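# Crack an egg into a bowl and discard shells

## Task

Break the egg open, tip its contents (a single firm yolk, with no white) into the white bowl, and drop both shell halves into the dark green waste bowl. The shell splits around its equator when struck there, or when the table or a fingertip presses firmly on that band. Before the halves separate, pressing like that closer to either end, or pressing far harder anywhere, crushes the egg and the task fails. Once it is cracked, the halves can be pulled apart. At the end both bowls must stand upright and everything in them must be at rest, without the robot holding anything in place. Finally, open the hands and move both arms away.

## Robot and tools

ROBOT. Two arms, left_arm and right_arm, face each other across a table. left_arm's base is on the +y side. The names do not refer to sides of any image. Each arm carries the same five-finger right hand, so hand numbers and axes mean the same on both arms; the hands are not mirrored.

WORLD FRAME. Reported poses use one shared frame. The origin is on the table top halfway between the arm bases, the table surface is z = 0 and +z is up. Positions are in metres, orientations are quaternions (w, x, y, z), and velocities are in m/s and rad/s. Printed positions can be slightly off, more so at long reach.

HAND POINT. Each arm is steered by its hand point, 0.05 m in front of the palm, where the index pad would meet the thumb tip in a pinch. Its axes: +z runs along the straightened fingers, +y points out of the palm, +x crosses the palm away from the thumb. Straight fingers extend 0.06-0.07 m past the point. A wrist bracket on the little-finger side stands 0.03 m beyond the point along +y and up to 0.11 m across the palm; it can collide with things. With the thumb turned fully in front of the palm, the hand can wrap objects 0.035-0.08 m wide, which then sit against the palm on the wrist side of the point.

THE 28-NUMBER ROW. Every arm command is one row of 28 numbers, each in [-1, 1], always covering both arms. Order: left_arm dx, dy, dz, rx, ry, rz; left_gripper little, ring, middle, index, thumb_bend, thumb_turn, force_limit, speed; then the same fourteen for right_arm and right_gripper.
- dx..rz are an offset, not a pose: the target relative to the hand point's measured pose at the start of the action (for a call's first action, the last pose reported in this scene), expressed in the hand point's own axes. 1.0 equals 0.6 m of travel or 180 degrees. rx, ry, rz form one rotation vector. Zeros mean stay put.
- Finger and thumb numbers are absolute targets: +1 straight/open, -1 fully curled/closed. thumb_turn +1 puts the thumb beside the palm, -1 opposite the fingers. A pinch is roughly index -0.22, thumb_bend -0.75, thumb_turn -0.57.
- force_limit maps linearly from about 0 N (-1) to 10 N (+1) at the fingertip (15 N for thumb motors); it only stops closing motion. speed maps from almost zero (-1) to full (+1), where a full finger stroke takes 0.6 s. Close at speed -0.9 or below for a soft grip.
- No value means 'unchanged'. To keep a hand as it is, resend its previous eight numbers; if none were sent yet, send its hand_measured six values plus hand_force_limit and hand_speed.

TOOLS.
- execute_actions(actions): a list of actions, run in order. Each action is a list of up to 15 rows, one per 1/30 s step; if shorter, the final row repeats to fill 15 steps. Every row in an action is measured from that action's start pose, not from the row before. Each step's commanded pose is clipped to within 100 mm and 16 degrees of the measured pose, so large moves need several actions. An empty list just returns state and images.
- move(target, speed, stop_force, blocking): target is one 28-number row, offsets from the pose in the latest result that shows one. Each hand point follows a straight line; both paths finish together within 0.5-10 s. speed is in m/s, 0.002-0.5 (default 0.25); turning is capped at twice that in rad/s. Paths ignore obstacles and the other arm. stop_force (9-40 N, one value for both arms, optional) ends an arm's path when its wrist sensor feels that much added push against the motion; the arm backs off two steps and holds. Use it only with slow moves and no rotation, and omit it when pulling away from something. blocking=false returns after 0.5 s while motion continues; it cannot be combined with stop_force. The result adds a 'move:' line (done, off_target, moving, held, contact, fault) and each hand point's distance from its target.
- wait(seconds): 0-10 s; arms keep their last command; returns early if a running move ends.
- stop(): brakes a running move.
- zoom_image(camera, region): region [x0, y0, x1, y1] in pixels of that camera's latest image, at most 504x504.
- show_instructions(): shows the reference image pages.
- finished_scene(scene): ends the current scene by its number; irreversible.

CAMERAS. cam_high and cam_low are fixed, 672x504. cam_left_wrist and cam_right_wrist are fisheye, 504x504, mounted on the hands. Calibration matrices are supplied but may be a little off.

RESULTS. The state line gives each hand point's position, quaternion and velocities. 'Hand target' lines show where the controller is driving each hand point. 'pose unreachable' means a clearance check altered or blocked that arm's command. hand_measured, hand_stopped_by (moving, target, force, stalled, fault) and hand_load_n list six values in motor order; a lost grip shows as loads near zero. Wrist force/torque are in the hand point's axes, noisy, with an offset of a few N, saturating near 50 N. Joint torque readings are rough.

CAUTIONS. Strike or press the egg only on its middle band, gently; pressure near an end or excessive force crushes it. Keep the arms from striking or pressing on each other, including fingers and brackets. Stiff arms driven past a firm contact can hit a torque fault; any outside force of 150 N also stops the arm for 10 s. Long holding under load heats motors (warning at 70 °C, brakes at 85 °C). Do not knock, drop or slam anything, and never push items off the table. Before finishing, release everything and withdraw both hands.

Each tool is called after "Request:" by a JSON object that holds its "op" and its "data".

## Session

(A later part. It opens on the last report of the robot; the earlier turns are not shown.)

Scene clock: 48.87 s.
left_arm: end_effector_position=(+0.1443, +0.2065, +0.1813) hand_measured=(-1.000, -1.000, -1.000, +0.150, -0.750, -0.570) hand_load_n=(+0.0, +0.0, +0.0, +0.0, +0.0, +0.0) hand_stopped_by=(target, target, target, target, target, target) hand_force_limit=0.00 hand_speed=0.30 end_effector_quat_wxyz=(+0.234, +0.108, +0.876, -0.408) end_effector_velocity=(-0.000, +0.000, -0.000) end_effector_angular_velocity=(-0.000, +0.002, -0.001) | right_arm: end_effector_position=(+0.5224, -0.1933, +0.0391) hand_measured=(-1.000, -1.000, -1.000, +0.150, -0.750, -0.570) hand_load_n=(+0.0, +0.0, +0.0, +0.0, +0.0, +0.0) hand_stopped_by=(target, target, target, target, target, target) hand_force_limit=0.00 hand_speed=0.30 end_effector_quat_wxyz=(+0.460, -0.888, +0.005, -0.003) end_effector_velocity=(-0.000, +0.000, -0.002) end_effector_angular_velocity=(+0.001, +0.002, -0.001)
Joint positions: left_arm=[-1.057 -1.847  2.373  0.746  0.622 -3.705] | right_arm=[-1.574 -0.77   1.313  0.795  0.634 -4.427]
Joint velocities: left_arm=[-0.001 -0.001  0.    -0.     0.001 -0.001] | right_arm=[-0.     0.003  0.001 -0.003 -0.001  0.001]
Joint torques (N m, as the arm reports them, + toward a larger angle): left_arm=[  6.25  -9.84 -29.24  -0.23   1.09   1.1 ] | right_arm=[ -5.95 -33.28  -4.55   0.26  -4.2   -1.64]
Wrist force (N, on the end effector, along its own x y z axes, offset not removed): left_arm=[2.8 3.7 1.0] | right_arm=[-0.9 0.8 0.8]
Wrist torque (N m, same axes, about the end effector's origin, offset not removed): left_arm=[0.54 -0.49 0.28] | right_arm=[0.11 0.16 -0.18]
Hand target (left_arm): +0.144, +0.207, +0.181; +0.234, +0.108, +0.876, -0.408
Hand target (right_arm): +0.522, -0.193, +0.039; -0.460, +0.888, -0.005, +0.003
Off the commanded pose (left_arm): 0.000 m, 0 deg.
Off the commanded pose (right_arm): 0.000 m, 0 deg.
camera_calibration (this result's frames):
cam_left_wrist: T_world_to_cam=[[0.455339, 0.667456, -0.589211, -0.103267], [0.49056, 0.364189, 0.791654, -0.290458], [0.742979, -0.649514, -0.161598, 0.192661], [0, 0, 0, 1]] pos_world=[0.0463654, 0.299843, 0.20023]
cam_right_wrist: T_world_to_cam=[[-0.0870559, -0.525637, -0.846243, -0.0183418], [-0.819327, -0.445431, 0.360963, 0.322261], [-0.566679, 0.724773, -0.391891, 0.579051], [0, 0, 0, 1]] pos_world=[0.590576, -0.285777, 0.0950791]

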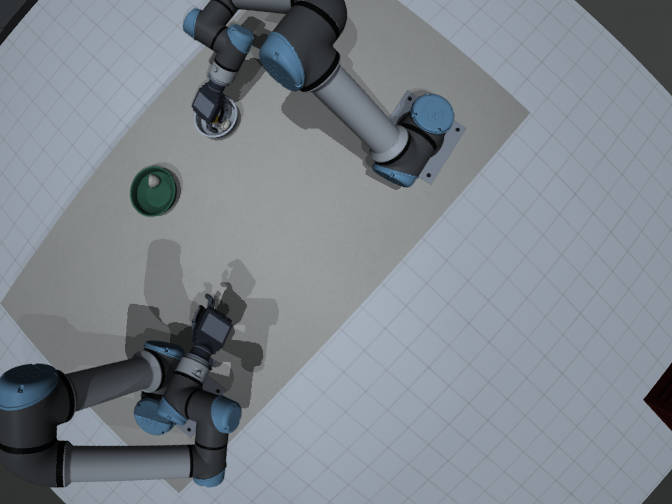

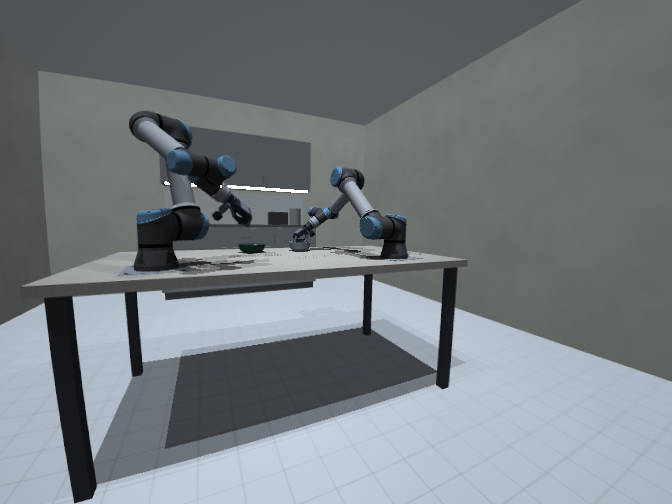

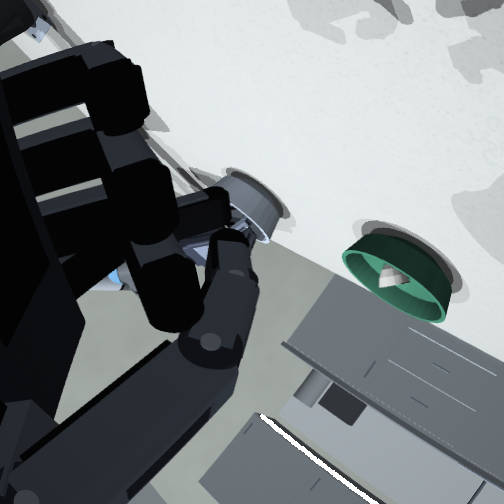

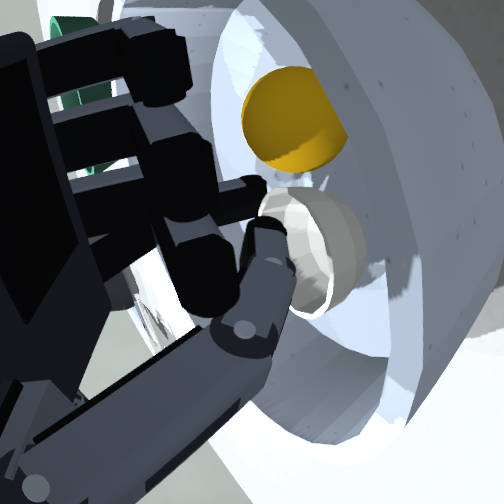

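Request:
{"op": "execute_actions", "data": {"actions": [[[0,0,0,0,0,0,-1,-1,-1,0.15,-0.75,-0.57,0,0.3,-0.015,-0.007,0.01,0,0,0,-1,-1,-1,0.15,-0.75,-0.57,0,0.3]],[[0,0,0,0,0,0,-1,-1,-1,0.15,-0.75,-0.57,0,0.3,0,0.015,0.0105,0,0,0,-1,-1,-1,0.15,-0.75,-0.57,0,0.3]]]}}

Scene clock: 50.03 s.
left_arm: end_effector_position=(+0.1443, +0.2065, +0.1813) hand_measured=(-1.000, -1.000, -1.000, +0.150, -0.750, -0.570) hand_load_n=(+0.0, +0.0, +0.0, +0.0, +0.0, +0.0) hand_stopped_by=(target, target, target, target, target, target) hand_force_limit=0.00 hand_speed=0.30 end_effector_quat_wxyz=(+0.234, +0.108, +0.876, -0.408) end_effector_velocity=(+0.001, +0.000, +0.000) end_effector_angular_velocity=(-0.000, -0.001, +0.002) | right_arm: end_effector_position=(+0.5136, -0.1859, +0.0285) hand_measured=(-1.000, -1.000, -1.000, +0.150, -0.750, -0.570) hand_load_n=(+0.0, +0.0, +0.0, -2.0, -0.5, +0.0) hand_stopped_by=(target, target, target, target, target, target) hand_force_limit=0.00 hand_speed=0.30 end_effector_quat_wxyz=(+0.460, -0.888, +0.005, -0.003) end_effector_velocity=(-0.000, +0.000, -0.002) end_effector_angular_velocity=(+0.000, -0.001, +0.001)
Joint positions: left_arm=[-1.057 -1.847  2.373  0.746  0.622 -3.705] | right_arm=[-1.558 -0.771  1.341  0.748  0.638 -4.401]
Joint velocities: left_arm=[ 0.001 -0.     0.001  0.001 -0.001 -0.001] | right_arm=[ 0.001  0.003  0.001 -0.005 -0.     0.   ]
Joint torques (N m, as the arm reports them, + toward a larger angle): left_arm=[  5.78  -9.74 -29.19  -0.29   1.01   1.06] | right_arm=[-7.42 -9.86  3.38 -4.88  5.94 -3.21]
Wrist force (N, on the end effector, along its own x y z axes, offset not removed): left_arm=[3.6 3.8 -4.4] | right_arm=[-5.0 -38.3 -23.2]
Wrist torque (N m, same axes, about the end effector's origin, offset not removed): left_arm=[0.66 -0.75 0.54] | right_arm=[0.79 0.14 -0.01]
Hand target (left_arm): +0.144, +0.207, +0.181; +0.234, +0.108, +0.876, -0.408
Hand target (right_arm): +0.514, -0.186, +0.028; -0.460, +0.888, -0.005, +0.003
Off the commanded pose (left_arm): 0.000 m, 0 deg.
Off the commanded pose (right_arm): 0.000 m, 0 deg.
camera_calibration (this result's frames):
cam_left_wrist: T_world_to_cam=[[0.455339, 0.667456, -0.589211, -0.103267], [0.49056, 0.364189, 0.791655, -0.290458], [0.742979, -0.649514, -0.161598, 0.192661], [0, 0, 0, 1]] pos_world=[0.0463655, 0.299843, 0.20023]
cam_right_wrist: T_world_to_cam=[[-0.0870051, -0.525399, -0.846396, -0.0241806], [-0.819177, -0.445752, 0.360908, 0.322003], [-0.566903, 0.724748, -0.391612, 0.564742], [0, 0, 0, 1]] pos_world=[0.581828, -0.278467, 0.0844803]

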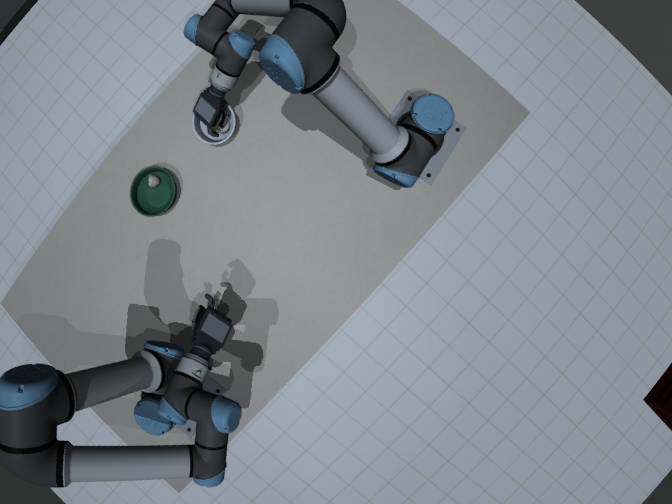

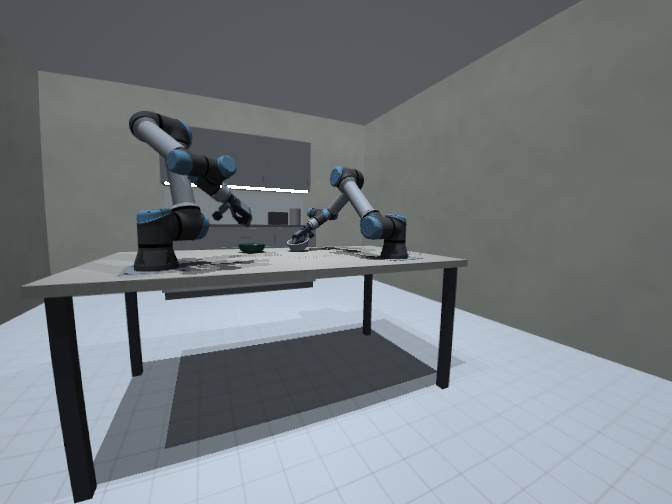

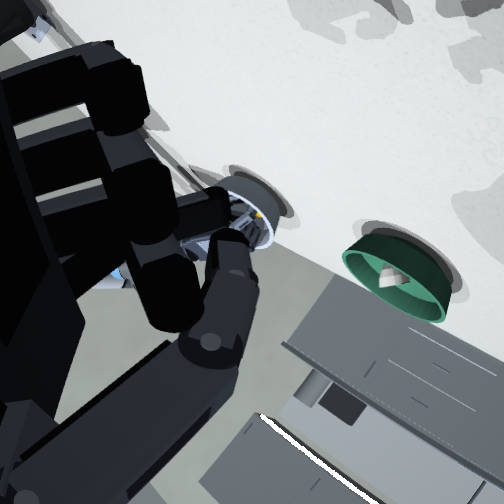

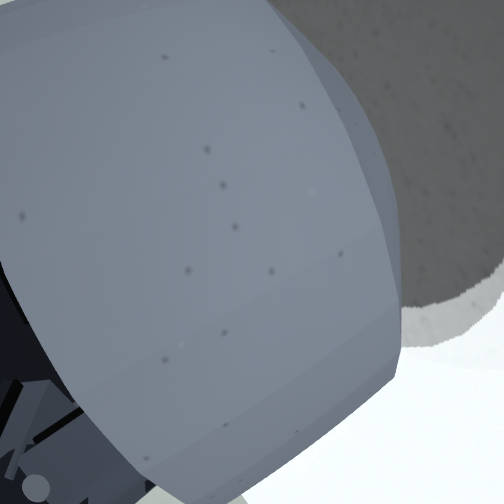

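Request:
{"op": "move", "data": {"target": [0,0,0,0,0,0,-1,-1,-1,0.15,-0.75,-0.57,0,0.3,0,-0.05,-0.035,0,0,0,-1,-1,-1,0.15,-0.75,-0.57,0,0.3], "speed": 0.04}}

Scene clock: 51.47 s.
left_arm: end_effector_position=(+0.1443, +0.2065, +0.1813) hand_measured=(-1.000, -1.000, -1.000, +0.150, -0.750, -0.570) hand_load_n=(+0.0, +0.0, +0.0, +0.0, +0.0, +0.0) hand_stopped_by=(target, target, target, target, target, target) hand_force_limit=0.00 hand_speed=0.30 end_effector_quat_wxyz=(+0.234, +0.108, +0.876, -0.408) end_effector_velocity=(+0.000, +0.000, -0.000) end_effector_angular_velocity=(+0.001, -0.000, -0.000) | right_arm: end_effector_position=(+0.5137, -0.1858, +0.0649) hand_measured=(-1.000, -1.000, -1.000, +0.150, -0.750, -0.570) hand_load_n=(+0.0, +0.0, +0.0, +0.0, +0.0, +0.0) hand_stopped_by=(target, target, target, target, target, target) hand_force_limit=0.00 hand_speed=0.30 end_effector_quat_wxyz=(+0.460, -0.888, +0.005, -0.002) end_effector_velocity=(+0.000, -0.001, +0.002) end_effector_angular_velocity=(-0.001, +0.001, -0.001)
Joint positions: left_arm=[-1.057 -1.847  2.373  0.746  0.622 -3.705] | right_arm=[-1.558 -0.816  1.317  0.816  0.638 -4.401]
Joint velocities: left_arm=[ 0.     0.     0.    -0.     0.     0.001] | right_arm=[-0.001 -0.002 -0.002  0.005  0.001  0.   ]
Joint torques (N m, as the arm reports them, + toward a larger angle): left_arm=[  6.01  -9.67 -28.94  -0.3    1.16   1.1 ] | right_arm=[  7.21 -54.64 -24.5    4.58  -3.22  -0.42]
Wrist force (N, on the end effector, along its own x y z axes, offset not removed): left_arm=[5.2 -1.5 -5.0] | right_arm=[-4.0 3.1 -0.2]
Wrist torque (N m, same axes, about the end effector's origin, offset not removed): left_arm=[0.21 -0.64 0.28] | right_arm=[0.46 0.44 -0.20]
Hand target (left_arm): +0.144, +0.207, +0.181; +0.234, +0.108, +0.876, -0.408
Hand target (right_arm): +0.514, -0.186, +0.065; -0.460, +0.888, -0.005, +0.003
Off the commanded pose (left_arm): 0.000 m, 0 deg.
Off the commanded pose (right_arm): 0.000 m, 0 deg.
move: done
camera_calibration (this result's frames):
cam_left_wrist: T_world_to_cam=[[0.455339, 0.667456, -0.589211, -0.103267], [0.49056, 0.36419, 0.791655, -0.290458], [0.742979, -0.649514, -0.161597, 0.192661], [0, 0, 0, 1]] pos_world=[0.0463655, 0.299843, 0.20023]
cam_right_wrist: T_world_to_cam=[[-0.0871169, -0.525365, -0.846406, 0.00676463], [-0.81918, -0.445702, 0.360962, 0.308991], [-0.566882, 0.724805, -0.39154, 0.578881], [0, 0, 0, 1]] pos_world=[0.581866, -0.278304, 0.120846]

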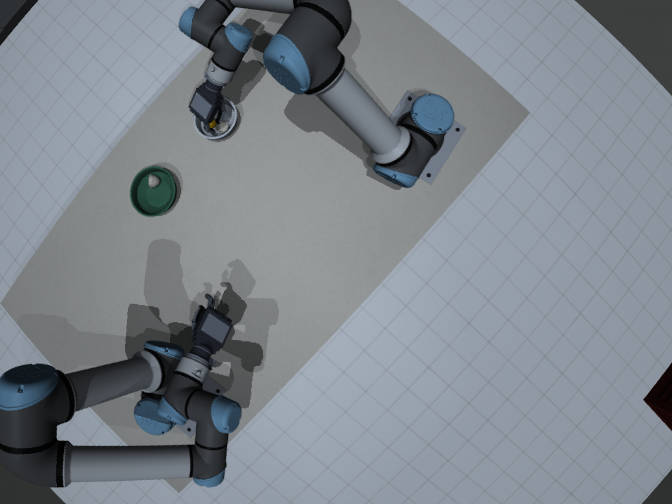

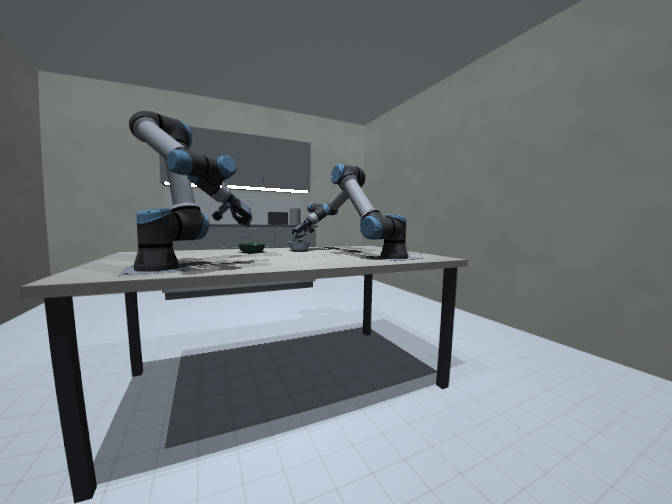

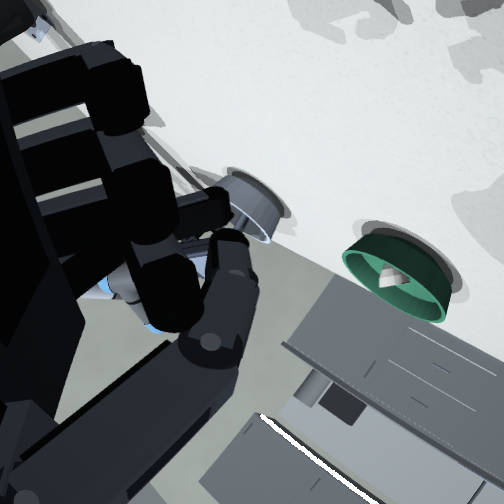

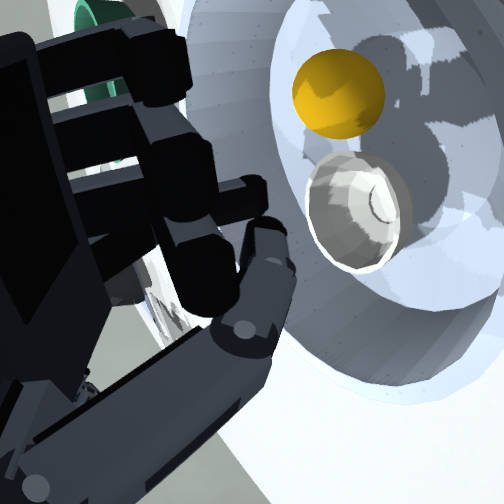

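Request:
{"op": "move", "data": {"target": [0,0,0,0,0,0,-1,-1,-1,0.15,-0.75,-0.57,0,0.3,-0.008,0.011,0.028,0.06,0,-0.14,-1,-1,-1,0.15,-0.75,-0.57,0,0.3], "speed": 0.15}}

Scene clock: 53.73 s.
left_arm: end_effector_position=(+0.1443, +0.2065, +0.1813) hand_measured=(-1.000, -1.000, -1.000, +0.150, -0.750, -0.570) hand_load_n=(+0.0, +0.0, +0.0, +0.0, +0.0, +0.0) hand_stopped_by=(target, target, target, target, target, target) hand_force_limit=0.00 hand_speed=0.30 end_effector_quat_wxyz=(+0.234, +0.108, +0.876, -0.408) end_effector_velocity=(-0.001, -0.000, -0.000) end_effector_angular_velocity=(-0.001, +0.003, -0.001) | right_arm: end_effector_position=(+0.5090, -0.1758, +0.0499) hand_measured=(-1.000, -1.000, -1.000, +0.150, -0.750, -0.570) hand_load_n=(+0.0, +0.0, +0.0, -1.5, +0.0, +0.0) hand_stopped_by=(target, target, target, target, target, target) hand_force_limit=0.00 hand_speed=0.30 end_effector_quat_wxyz=(-0.529, +0.821, +0.188, +0.103) end_effector_velocity=(-0.000, +0.000, -0.001) end_effector_angular_velocity=(+0.007, -0.010, +0.011)
Joint positions: left_arm=[-1.057 -1.847  2.373  0.746  0.622 -3.705] | right_arm=[-1.586 -0.818  1.455  0.697  0.445 -4.868]
Joint velocities: left_arm=[-0.001 -0.001 -0.001 -0.001  0.001 -0.001] | right_arm=[-0.001  0.006  0.001  0.005 -0.008 -0.026]
Joint torques (N m, as the arm reports them, + toward a larger angle): left_arm=[  6.42  -9.87 -29.05  -0.35   1.01   1.03] | right_arm=[ -4.62 -29.58  -3.55   4.76  -4.38  -1.58]
Wrist force (N, on the end effector, along its own x y z axes, offset not removed): left_arm=[2.1 0.0 -4.0] | right_arm=[-3.3 0.5 -2.8]
Wrist torque (N m, same axes, about the end effector's origin, offset not removed): left_arm=[0.29 -0.36 0.04] | right_arm=[0.17 0.67 -0.20]
Hand target (left_arm): +0.144, +0.207, +0.181; +0.234, +0.108, +0.876, -0.408
Hand target (right_arm): +0.509, -0.176, +0.050; -0.529, +0.821, +0.189, +0.103
Off the commanded pose (left_arm): 0.000 m, 0 deg.
Off the commanded pose (right_arm): 0.000 m, 0 deg.
move: done
camera_calibration (this result's frames):
cam_left_wrist: T_world_to_cam=[[0.455339, 0.667456, -0.589211, -0.103267], [0.49056, 0.364189, 0.791655, -0.290458], [0.742979, -0.649514, -0.161598, 0.192661], [0, 0, 0, 1]] pos_world=[0.0463655, 0.299843, 0.20023]
cam_right_wrist: T_world_to_cam=[[0.340018, -0.331224, -0.880158, -0.182713], [-0.735891, -0.676448, -0.0297224, 0.251541], [-0.585536, 0.657807, -0.473749, 0.56499], [0, 0, 0, 1]] pos_world=[0.578054, -0.262019, 0.114323]

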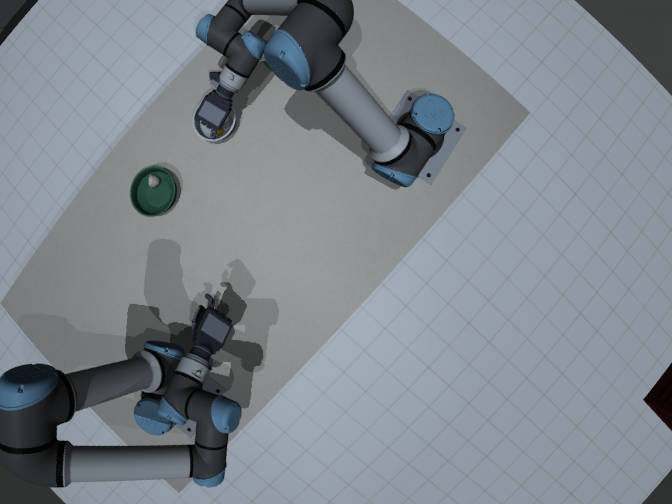

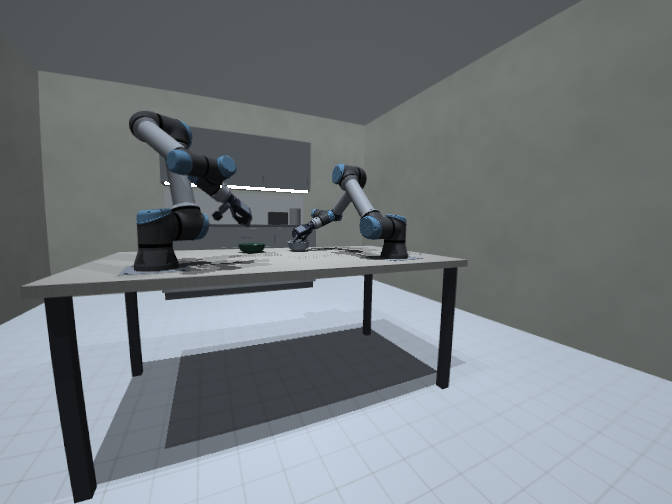

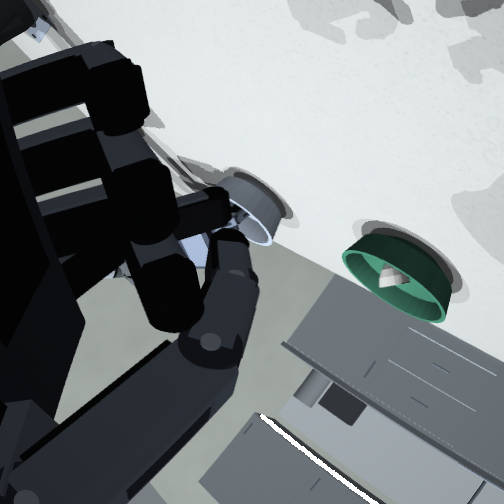

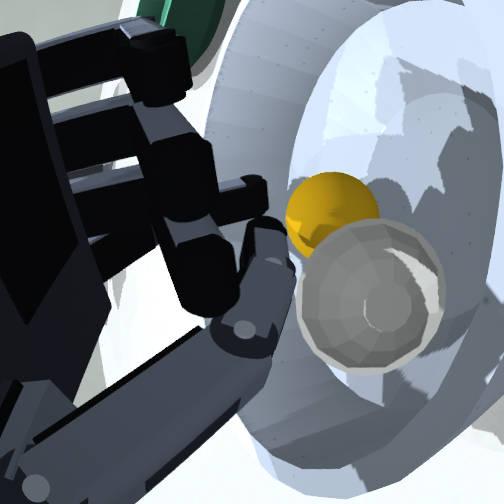

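Request:
{"op": "move", "data": {"target": [0,0,0,0,0,0,-1,-1,-1,0.15,-0.75,-0.57,0,0.3,0.009,0.001,-0.042,0,0,0,-1,-1,-1,0.0,-0.75,-0.57,0,0.3], "speed": 0.04}}

Request:
{"op": "wait", "data": {"seconds": 2}}

Scene clock: 55.03 s.
left_arm: end_effector_position=(+0.1443, +0.2065, +0.1813) hand_measured=(-1.000, -1.000, -1.000, +0.150, -0.750, -0.570) hand_load_n=(+0.0, +0.0, +0.0, +0.0, +0.0, +0.0) hand_stopped_by=(target, target, target, target, target, target) hand_force_limit=0.00 hand_speed=0.30 end_effector_quat_wxyz=(+0.234, +0.108, +0.876, -0.408) end_effector_velocity=(-0.000, -0.000, -0.000) end_effector_angular_velocity=(+0.000, +0.001, -0.000) | right_arm: end_effector_position=(+0.5148, -0.1976, +0.0618) hand_measured=(-1.000, -1.000, -1.000, +0.000, -0.750, -0.570) hand_load_n=(+0.0, +0.0, +0.0, +0.0, +0.0, +0.0) hand_stopped_by=(target, target, target, target, target, target) hand_force_limit=0.00 hand_speed=0.30 end_effector_quat_wxyz=(-0.529, +0.821, +0.188, +0.103) end_effector_velocity=(-0.000, -0.002, +0.001) end_effector_angular_velocity=(-0.001, +0.002, +0.002)
Joint positions: left_arm=[-1.057 -1.847  2.373  0.746  0.622 -3.705] | right_arm=[-1.63  -0.824  1.457  0.792  0.437 -4.969]
Joint velocities: left_arm=[-0.001  0.     0.    -0.     0.    -0.001] | right_arm=[-0.003  0.001 -0.     0.012  0.    -0.012]
Joint torques (N m, as the arm reports them, + toward a larger angle): left_arm=[  5.83  -9.88 -29.04  -0.36   0.95   0.98] | right_arm=[ -5.63 -48.56 -22.9    4.75  -4.53  -1.56]
Wrist force (N, on the end effector, along its own x y z axes, offset not removed): left_arm=[2.5 -1.0 -2.5] | right_arm=[-2.1 -2.8 5.3]
Wrist torque (N m, same axes, about the end effector's origin, offset not removed): left_arm=[0.01 -0.45 0.01] | right_arm=[-0.60 0.13 -0.25]
Hand target (left_arm): +0.144, +0.207, +0.181; +0.234, +0.108, +0.876, -0.408
Hand target (right_arm): +0.515, -0.198, +0.062; -0.529, +0.821, +0.188, +0.103
Off the commanded pose (left_arm): 0.000 m, 0 deg.
Off the commanded pose (right_arm): 0.000 m, 0 deg.
move: done
camera_calibration (this result's frames):
cam_left_wrist: T_world_to_cam=[[0.455339, 0.667456, -0.589211, -0.103266], [0.49056, 0.36419, 0.791655, -0.290458], [0.742979, -0.649514, -0.161597, 0.192661], [0, 0, 0, 1]] pos_world=[0.0463655, 0.299843, 0.20023]
cam_right_wrist: T_world_to_cam=[[0.339927, -0.331391, -0.880131, -0.181444], [-0.736043, -0.676286, -0.0296385, 0.241532], [-0.585398, 0.657889, -0.473806, 0.588299], [0, 0, 0, 1]] pos_world=[0.583845, -0.28382, 0.126203]

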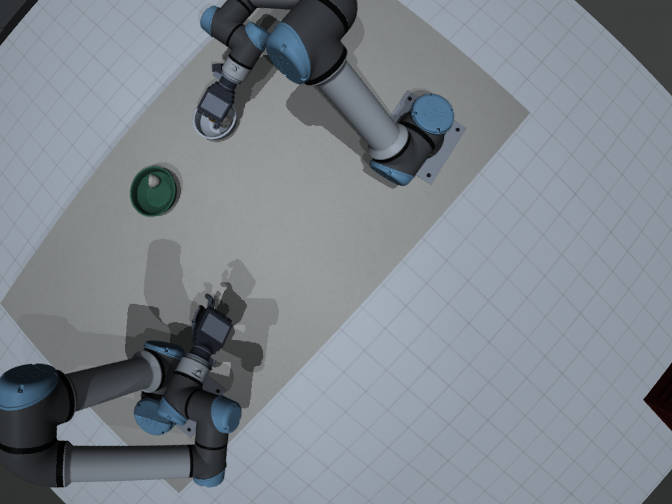

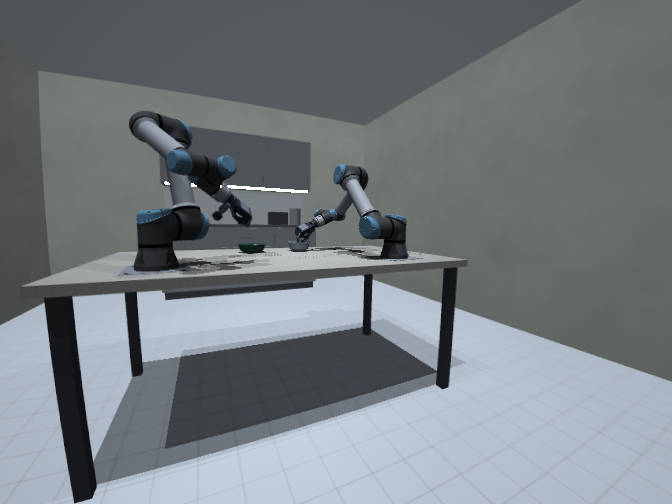

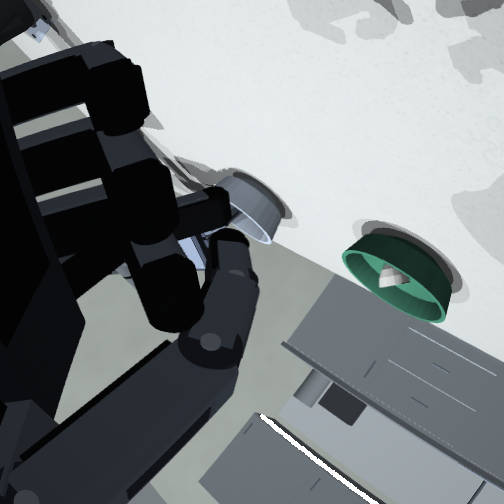

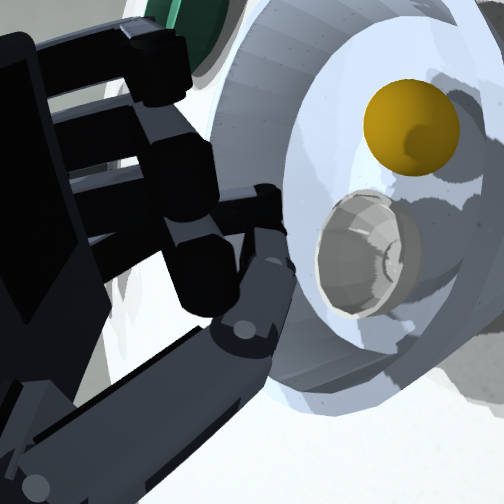

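Scene clock: 57.03 s.
left_arm: end_effector_position=(+0.1443, +0.2065, +0.1813) hand_measured=(-1.000, -1.000, -1.000, +0.150, -0.750, -0.570) hand_load_n=(+0.0, +0.0, +0.0, +0.0, +0.0, +0.0) hand_stopped_by=(target, target, target, target, target, target) hand_force_limit=0.00 hand_speed=0.30 end_effector_quat_wxyz=(+0.234, +0.108, +0.876, -0.408) end_effector_velocity=(-0.000, +0.000, -0.000) end_effector_angular_velocity=(+0.002, +0.001, -0.001) | right_arm: end_effector_position=(+0.5150, -0.1979, +0.0619) hand_measured=(-1.000, -1.000, -1.000, +0.000, -0.750, -0.570) hand_load_n=(+0.0, +0.0, +0.0, +0.0, +0.0, +0.0) hand_stopped_by=(target, target, target, target, target, target) hand_force_limit=0.00 hand_speed=0.30 end_effector_quat_wxyz=(-0.529, +0.821, +0.188, +0.103) end_effector_velocity=(-0.000, -0.000, +0.000) end_effector_angular_velocity=(+0.000, +0.001, -0.001)
Joint positions: left_arm=[-1.057 -1.847  2.373  0.746  0.622 -3.705] | right_arm=[-1.631 -0.824  1.457  0.793  0.437 -4.97 ]
Joint velocities: left_arm=[-0.001 -0.     0.     0.     0.002 -0.001] | right_arm=[-0.001 -0.001  0.001  0.001 -0.     0.   ]
Joint torques (N m, as the arm reports them, + toward a larger angle): left_arm=[  5.75  -9.35 -29.36  -0.24   1.02   0.97] | right_arm=[ -5.93 -30.26 -22.24   4.69  -4.37  -1.73]
Wrist force (N, on the end effector, along its own x y z axes, offset not removed): left_arm=[0.8 0.3 0.1] | right_arm=[-0.8 0.0 0.1]
Wrist torque (N m, same axes, about the end effector's origin, offset not removed): left_arm=[-0.05 -0.09 0.04] | right_arm=[0.05 0.19 -0.08]
Hand target (left_arm): +0.144, +0.207, +0.181; +0.234, +0.108, +0.876, -0.408
Hand target (right_arm): +0.515, -0.198, +0.062; -0.529, +0.821, +0.188, +0.103
Off the commanded pose (left_arm): 0.000 m, 0 deg.
Off the commanded pose (right_arm): 0.000 m, 0 deg.
wait: 2.00 s; at rest by 0.17 s
camera_calibration (this result's frames):
cam_left_wrist: T_world_to_cam=[[0.455339, 0.667456, -0.589211, -0.103267], [0.49056, 0.364189, 0.791655, -0.290458], [0.742979, -0.649514, -0.161598, 0.192661], [0, 0, 0, 1]] pos_world=[0.0463655, 0.299843, 0.20023]
cam_right_wrist: T_world_to_cam=[[0.340033, -0.331347, -0.880106, -0.181483], [-0.735956, -0.676378, -0.0296935, 0.241401], [-0.585446, 0.657816, -0.473848, 0.588615], [0, 0, 0, 1]] pos_world=[0.583973, -0.284056, 0.126358]

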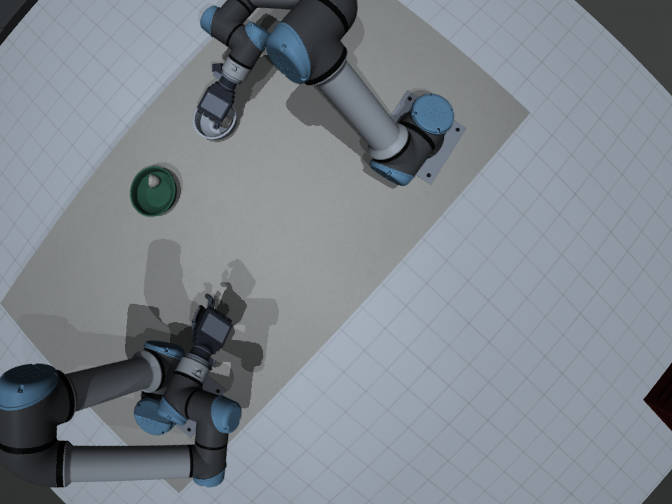

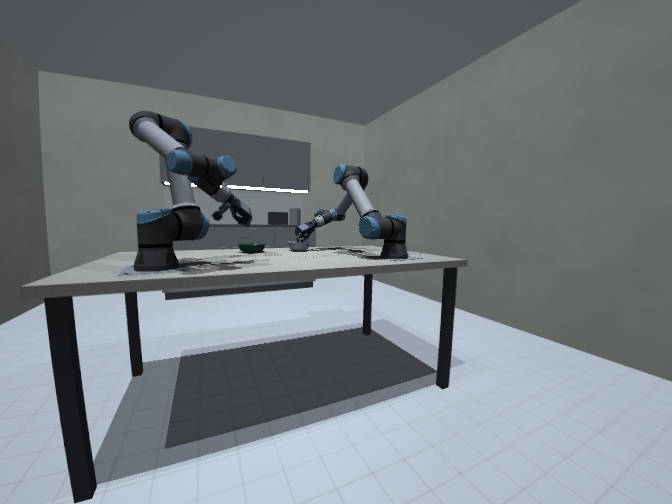

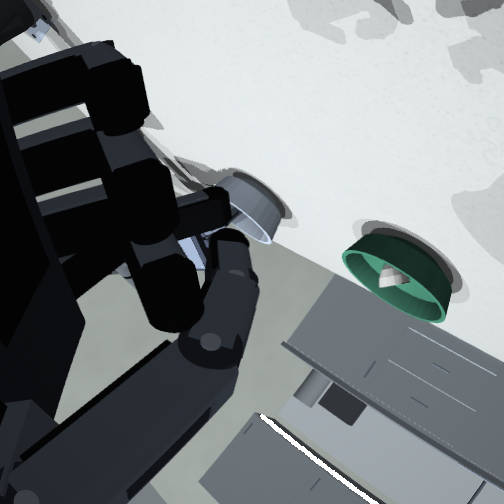

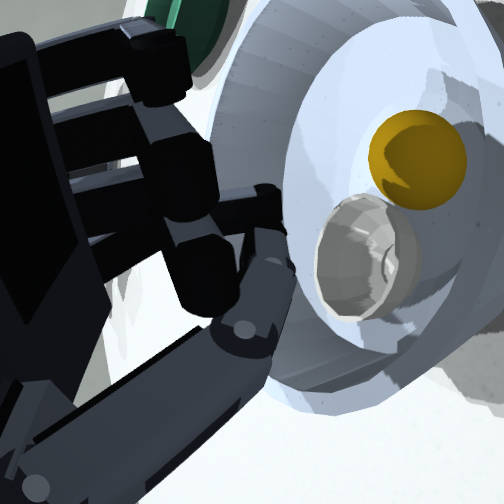

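Request:
{"op": "move", "data": {"target": [0,0,0,0,0,0,-1,-1,-1,0.15,-0.75,-0.57,0,0.3,-0.0155,0.04,0.025,0,0,0,-1,-1,-1,0.0,-0.75,-0.57,0,0.3], "speed": 0.03, "stop_force": 10}}

Scene clock: 58.60 s.
left_arm: end_effector_position=(+0.1443, +0.2065, +0.1813) hand_measured=(-1.000, -1.000, -1.000, +0.150, -0.750, -0.570) hand_load_n=(+0.0, +0.0, +0.0, +0.0, +0.0, +0.0) hand_stopped_by=(target, target, target, target, target, target) hand_force_limit=0.00 hand_speed=0.30 end_effector_quat_wxyz=(+0.234, +0.108, +0.876, -0.408) end_effector_velocity=(+0.000, +0.000, +0.000) end_effector_angular_velocity=(-0.001, -0.001, +0.001) | right_arm: end_effector_position=(+0.5160, -0.1950, +0.0326) hand_measured=(-1.000, -1.000, -1.000, +0.000, -0.750, -0.570) hand_load_n=(+0.0, +0.0, +0.0, +0.0, +0.0, +0.0) hand_stopped_by=(target, target, target, target, target, target) hand_force_limit=0.00 hand_speed=0.30 end_effector_quat_wxyz=(-0.529, +0.821, +0.188, +0.103) end_effector_velocity=(+0.000, +0.000, -0.003) end_effector_angular_velocity=(-0.000, +0.000, +0.000)
Joint positions: left_arm=[-1.057 -1.847  2.373  0.746  0.622 -3.705] | right_arm=[-1.625 -0.78   1.462  0.733  0.438 -4.958]
Joint velocities: left_arm=[ 0.    -0.     0.     0.    -0.001 -0.   ] | right_arm=[ 0.001  0.005  0.    -0.006  0.     0.001]
Joint torques (N m, as the arm reports them, + toward a larger angle): left_arm=[  5.73 -10.19 -29.18  -0.31   0.9    1.03] | right_arm=[  6.71 -30.56  -3.93   0.59   1.48   1.52]
Wrist force (N, on the end effector, along its own x y z axes, offset not removed): left_arm=[3.0 -1.5 -1.9] | right_arm=[0.0 0.7 2.5]
Wrist torque (N m, same axes, about the end effector's origin, offset not removed): left_arm=[-0.02 -0.45 0.07] | right_arm=[0.07 -0.09 -0.23]
Hand target (left_arm): +0.144, +0.207, +0.181; +0.234, +0.108, +0.876, -0.408
Hand target (right_arm): +0.516, -0.195, +0.032; -0.529, +0.821, +0.188, +0.103
Off the commanded pose (left_arm): 0.000 m, 0 deg.
Off the commanded pose (right_arm): 0.000 m, 0 deg.
move: done
camera_calibration (this result's frames):
cam_left_wrist: T_world_to_cam=[[0.455339, 0.667456, -0.58921, -0.103267], [0.49056, 0.364189, 0.791655, -0.290458], [0.742979, -0.649514, -0.161598, 0.192661], [0, 0, 0, 1]] pos_world=[0.0463655, 0.299843, 0.20023]
cam_right_wrist: T_world_to_cam=[[0.340033, -0.331327, -0.880114, -0.206755], [-0.735935, -0.676401, -0.0296915, 0.243218], [-0.585473, 0.657802, -0.473834, 0.573467], [0, 0, 0, 1]] pos_world=[0.585045, -0.281218, 0.0969815]

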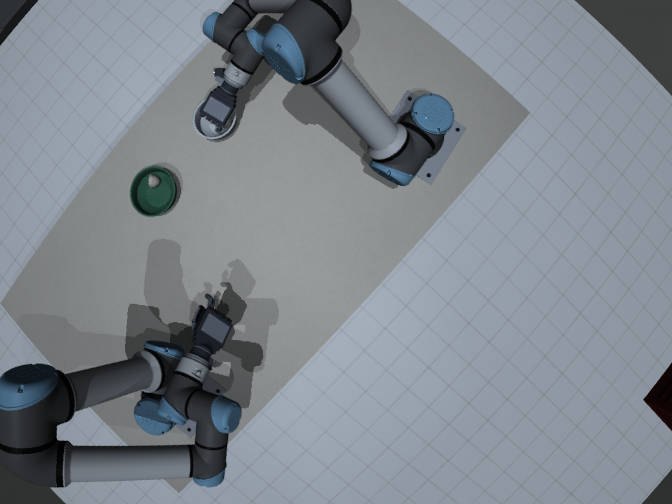

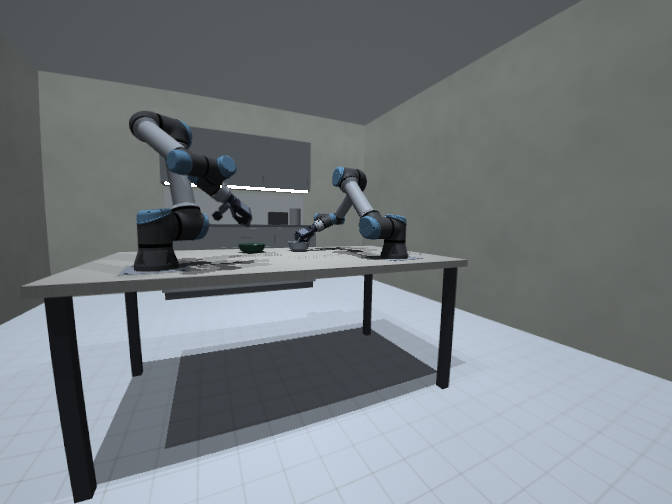

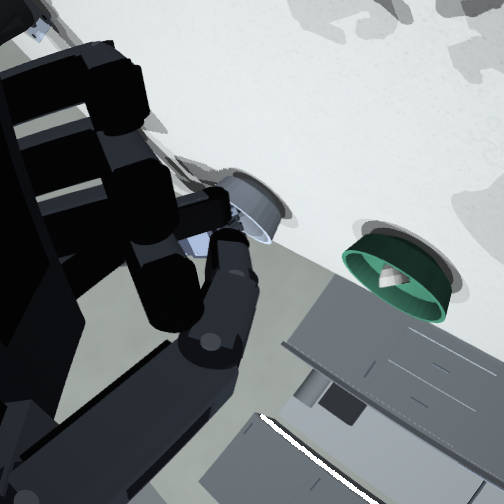

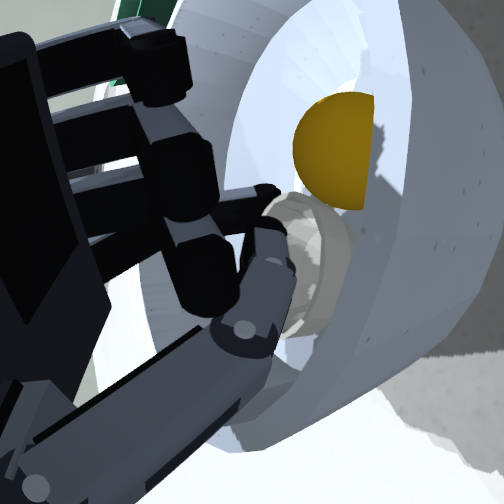

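Wall sits between the tips. Close and lift.

Request:
{"op": "execute_actions", "data": {"actions": [[[0,0,0,0,0,0,-1,-1,-1,0.15,-0.75,-0.57,0,0.3,-0.002,0.004,0.002,0,0,0,-1,-1,-1,-0.35,-0.75,-0.57,0,-0.6]],[[0,0,0,0,0,0,-1,-1,-1,0.15,-0.75,-0.57,0,0.3,0,0,0,0,0,0,-1,-1,-1,-0.35,-0.75,-0.57,0,-0.6]]]}}

Request:
{"op": "move", "data": {"target": [0,0,0,0,0,0,-1,-1,-1,0.15,-0.75,-0.57,0,0.3,0.055,-0.125,-0.063,0,0,0,-1,-1,-1,-0.35,-0.75,-0.57,0,-0.6], "speed": 0.1}}

Scene clock: 59.77 s.
left_arm: end_effector_position=(+0.1443, +0.2065, +0.1813) hand_measured=(-1.000, -1.000, -1.000, +0.150, -0.750, -0.570) hand_load_n=(+0.0, +0.0, +0.0, +0.0, +0.0, +0.0) hand_stopped_by=(target, target, target, target, target, target) hand_force_limit=0.00 hand_speed=0.30 end_effector_quat_wxyz=(+0.234, +0.108, +0.876, -0.408) end_effector_velocity=(+0.000, +0.000, -0.000) end_effector_angular_velocity=(-0.000, +0.001, +0.002) | right_arm: end_effector_position=(+0.5159, -0.1950, +0.0297) hand_measured=(-1.000, -1.000, -1.000, -0.174, -0.750, -0.570) hand_load_n=(+0.0, +0.0, +0.0, +5.5, +0.0, -1.0) hand_stopped_by=(target, target, target, force, target, target) hand_force_limit=0.00 hand_speed=-0.60 end_effector_quat_wxyz=(-0.529, +0.821, +0.188, +0.103) end_effector_velocity=(+0.000, -0.000, +0.000) end_effector_angular_velocity=(+0.000, -0.000, -0.001)
Joint positions: left_arm=[-1.057 -1.847  2.373  0.746  0.622 -3.705] | right_arm=[-1.625 -0.776  1.463  0.728  0.438 -4.958]
Joint velocities: left_arm=[ 0.001  0.     0.    -0.001  0.    -0.001] | right_arm=[-0.001 -0.     0.    -0.001 -0.     0.001]
Joint torques (N m, as the arm reports them, + toward a larger angle): left_arm=[  5.98  -9.77 -29.11  -0.24   0.99   1.07] | right_arm=[  0.29 -33.25  -5.03   1.17   0.75  -1.71]
Wrist force (N, on the end effector, along its own x y z axes, offset not removed): left_arm=[-0.5 -0.1 1.7] | right_arm=[2.0 -0.8 1.3]
Wrist torque (N m, same axes, about the end effector's origin, offset not removed): left_arm=[0.06 -0.35 -0.22] | right_arm=[0.01 -0.10 0.02]
Hand target (left_arm): +0.144, +0.207, +0.181; +0.234, +0.108, +0.876, -0.408
Hand target (right_arm): +0.516, -0.195, +0.030; -0.529, +0.821, +0.188, +0.103
Off the commanded pose (left_arm): 0.000 m, 0 deg.
Off the commanded pose (right_arm): 0.000 m, 0 deg.
camera_calibration (this result's frames):
cam_left_wrist: T_world_to_cam=[[0.455339, 0.667456, -0.589211, -0.103267], [0.49056, 0.364189, 0.791655, -0.290458], [0.742979, -0.649514, -0.161598, 0.192661], [0, 0, 0, 1]] pos_world=[0.0463655, 0.299843, 0.20023]
cam_right_wrist: T_world_to_cam=[[0.340063, -0.331309, -0.880109, -0.209258], [-0.735871, -0.676471, -0.0296802, 0.24297], [-0.585535, 0.657739, -0.473844, 0.572019], [0, 0, 0, 1]] pos_world=[0.584892, -0.281206, 0.0940895]

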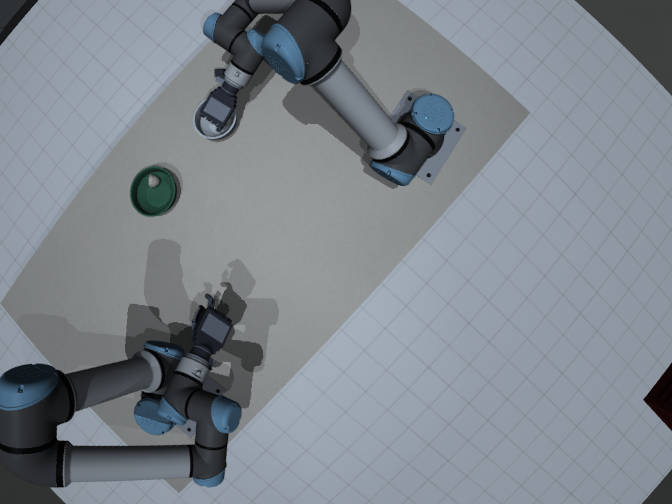

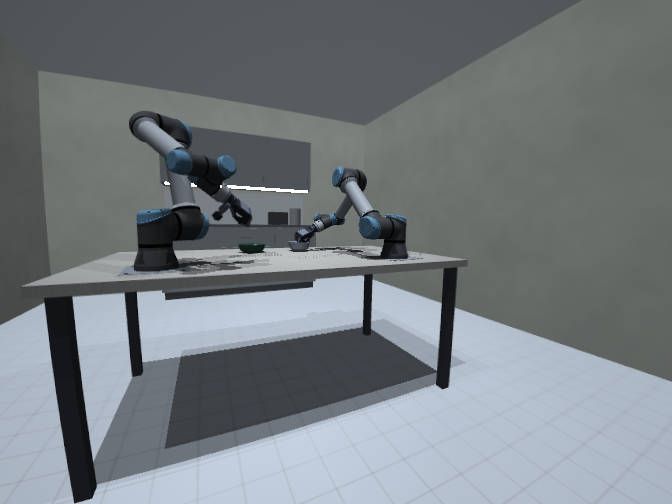

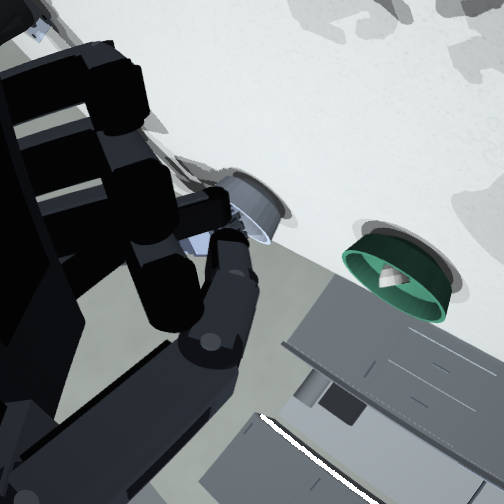

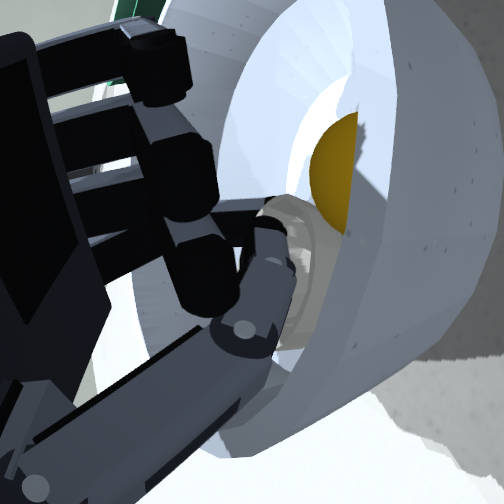

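Scene clock: 61.20 s.
left_arm: end_effector_position=(+0.1443, +0.2065, +0.1813) hand_measured=(-1.000, -1.000, -1.000, +0.150, -0.750, -0.570) hand_load_n=(+0.0, +0.0, +0.0, +0.0, +0.0, +0.0) hand_stopped_by=(target, target, target, target, target, target) hand_force_limit=0.00 hand_speed=0.30 end_effector_quat_wxyz=(+0.234, +0.108, +0.876, -0.408) end_effector_velocity=(+0.001, +0.000, +0.000) end_effector_angular_velocity=(+0.000, +0.000, +0.001) | right_arm: end_effector_position=(+0.5157, -0.1949, +0.1197) hand_measured=(-1.000, -1.000, -1.000, -0.174, -0.750, -0.570) hand_load_n=(+0.0, +0.0, +0.0, +5.5, +0.0, -0.5) hand_stopped_by=(target, target, target, force, target, target) hand_force_limit=0.00 hand_speed=-0.60 end_effector_quat_wxyz=(-0.529, +0.821, +0.188, +0.103) end_effector_velocity=(-0.000, +0.000, +0.002) end_effector_angular_velocity=(-0.000, -0.000, +0.001)
Joint positions: left_arm=[-1.057 -1.847  2.373  0.746  0.622 -3.705] | right_arm=[-1.625 -0.897  1.412  0.899  0.438 -4.958]
Joint velocities: left_arm=[ 0.001 -0.002  0.001  0.     0.     0.   ] | right_arm=[ 0.    -0.003 -0.002  0.006 -0.    -0.001]
Joint torques (N m, as the arm reports them, + toward a larger angle): left_arm=[  6.11  -9.98 -29.55  -0.2    1.01   1.04] | right_arm=[ -6.45 -49.72 -24.19   4.69   1.32  -1.68]
Wrist force (N, on the end effector, along its own x y z axes, offset not removed): left_arm=[5.9 -0.3 -6.7] | right_arm=[1.1 2.5 0.5]
Wrist torque (N m, same axes, about the end effector's origin, offset not removed): left_arm=[0.55 -0.65 0.43] | right_arm=[0.34 -0.15 0.10]
Hand target (left_arm): +0.144, +0.207, +0.181; +0.234, +0.108, +0.876, -0.408
Hand target (right_arm): +0.516, -0.195, +0.120; -0.529, +0.821, +0.188, +0.103
Off the commanded pose (left_arm): 0.000 m, 0 deg.
Off the commanded pose (right_arm): 0.000 m, 0 deg.
move: done
camera_calibration (this result's frames):
cam_left_wrist: T_world_to_cam=[[0.455339, 0.667456, -0.589211, -0.103267], [0.49056, 0.364189, 0.791655, -0.290458], [0.742979, -0.649514, -0.161598, 0.192661], [0, 0, 0, 1]] pos_world=[0.0463655, 0.299843, 0.20023]
cam_right_wrist: T_world_to_cam=[[0.340112, -0.331269, -0.880105, -0.129947], [-0.735804, -0.676543, -0.0296988, 0.245582], [-0.585591, 0.657686, -0.473849, 0.614502], [0, 0, 0, 1]] pos_world=[0.584743, -0.28105, 0.184108]

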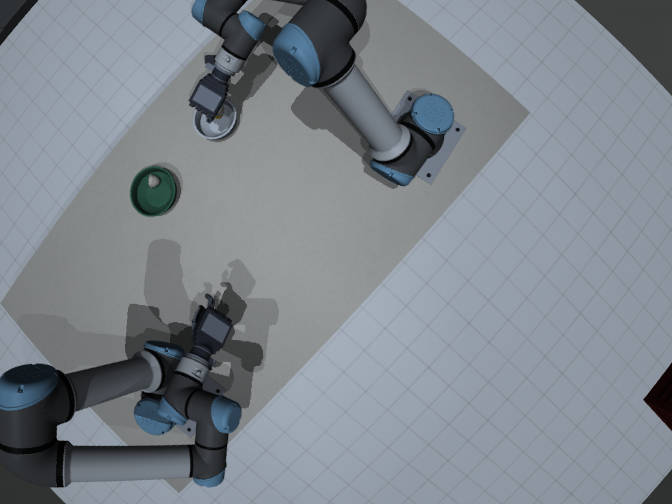

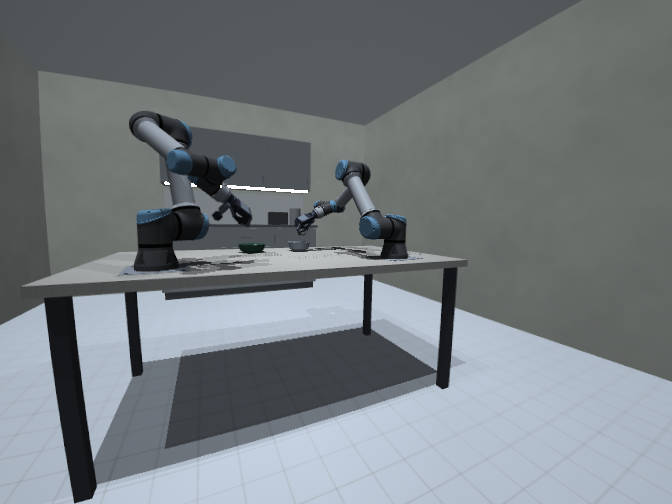

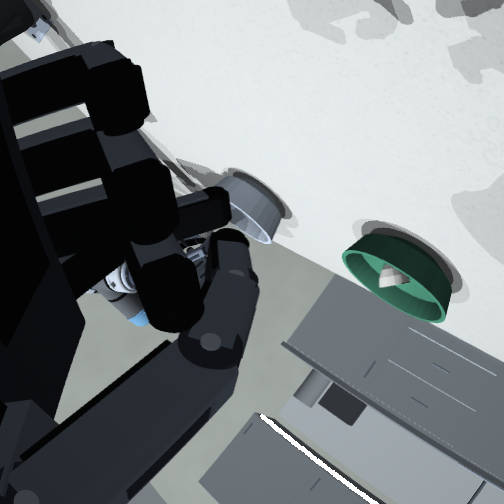

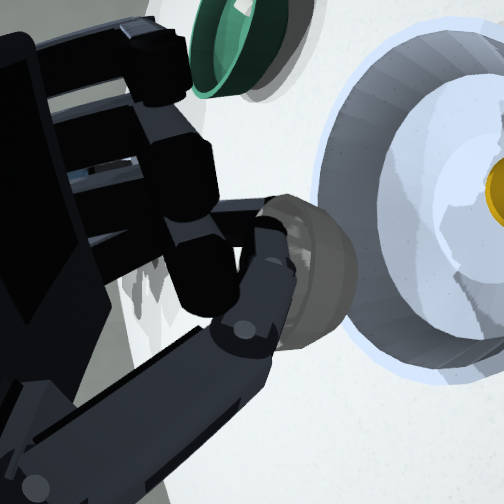

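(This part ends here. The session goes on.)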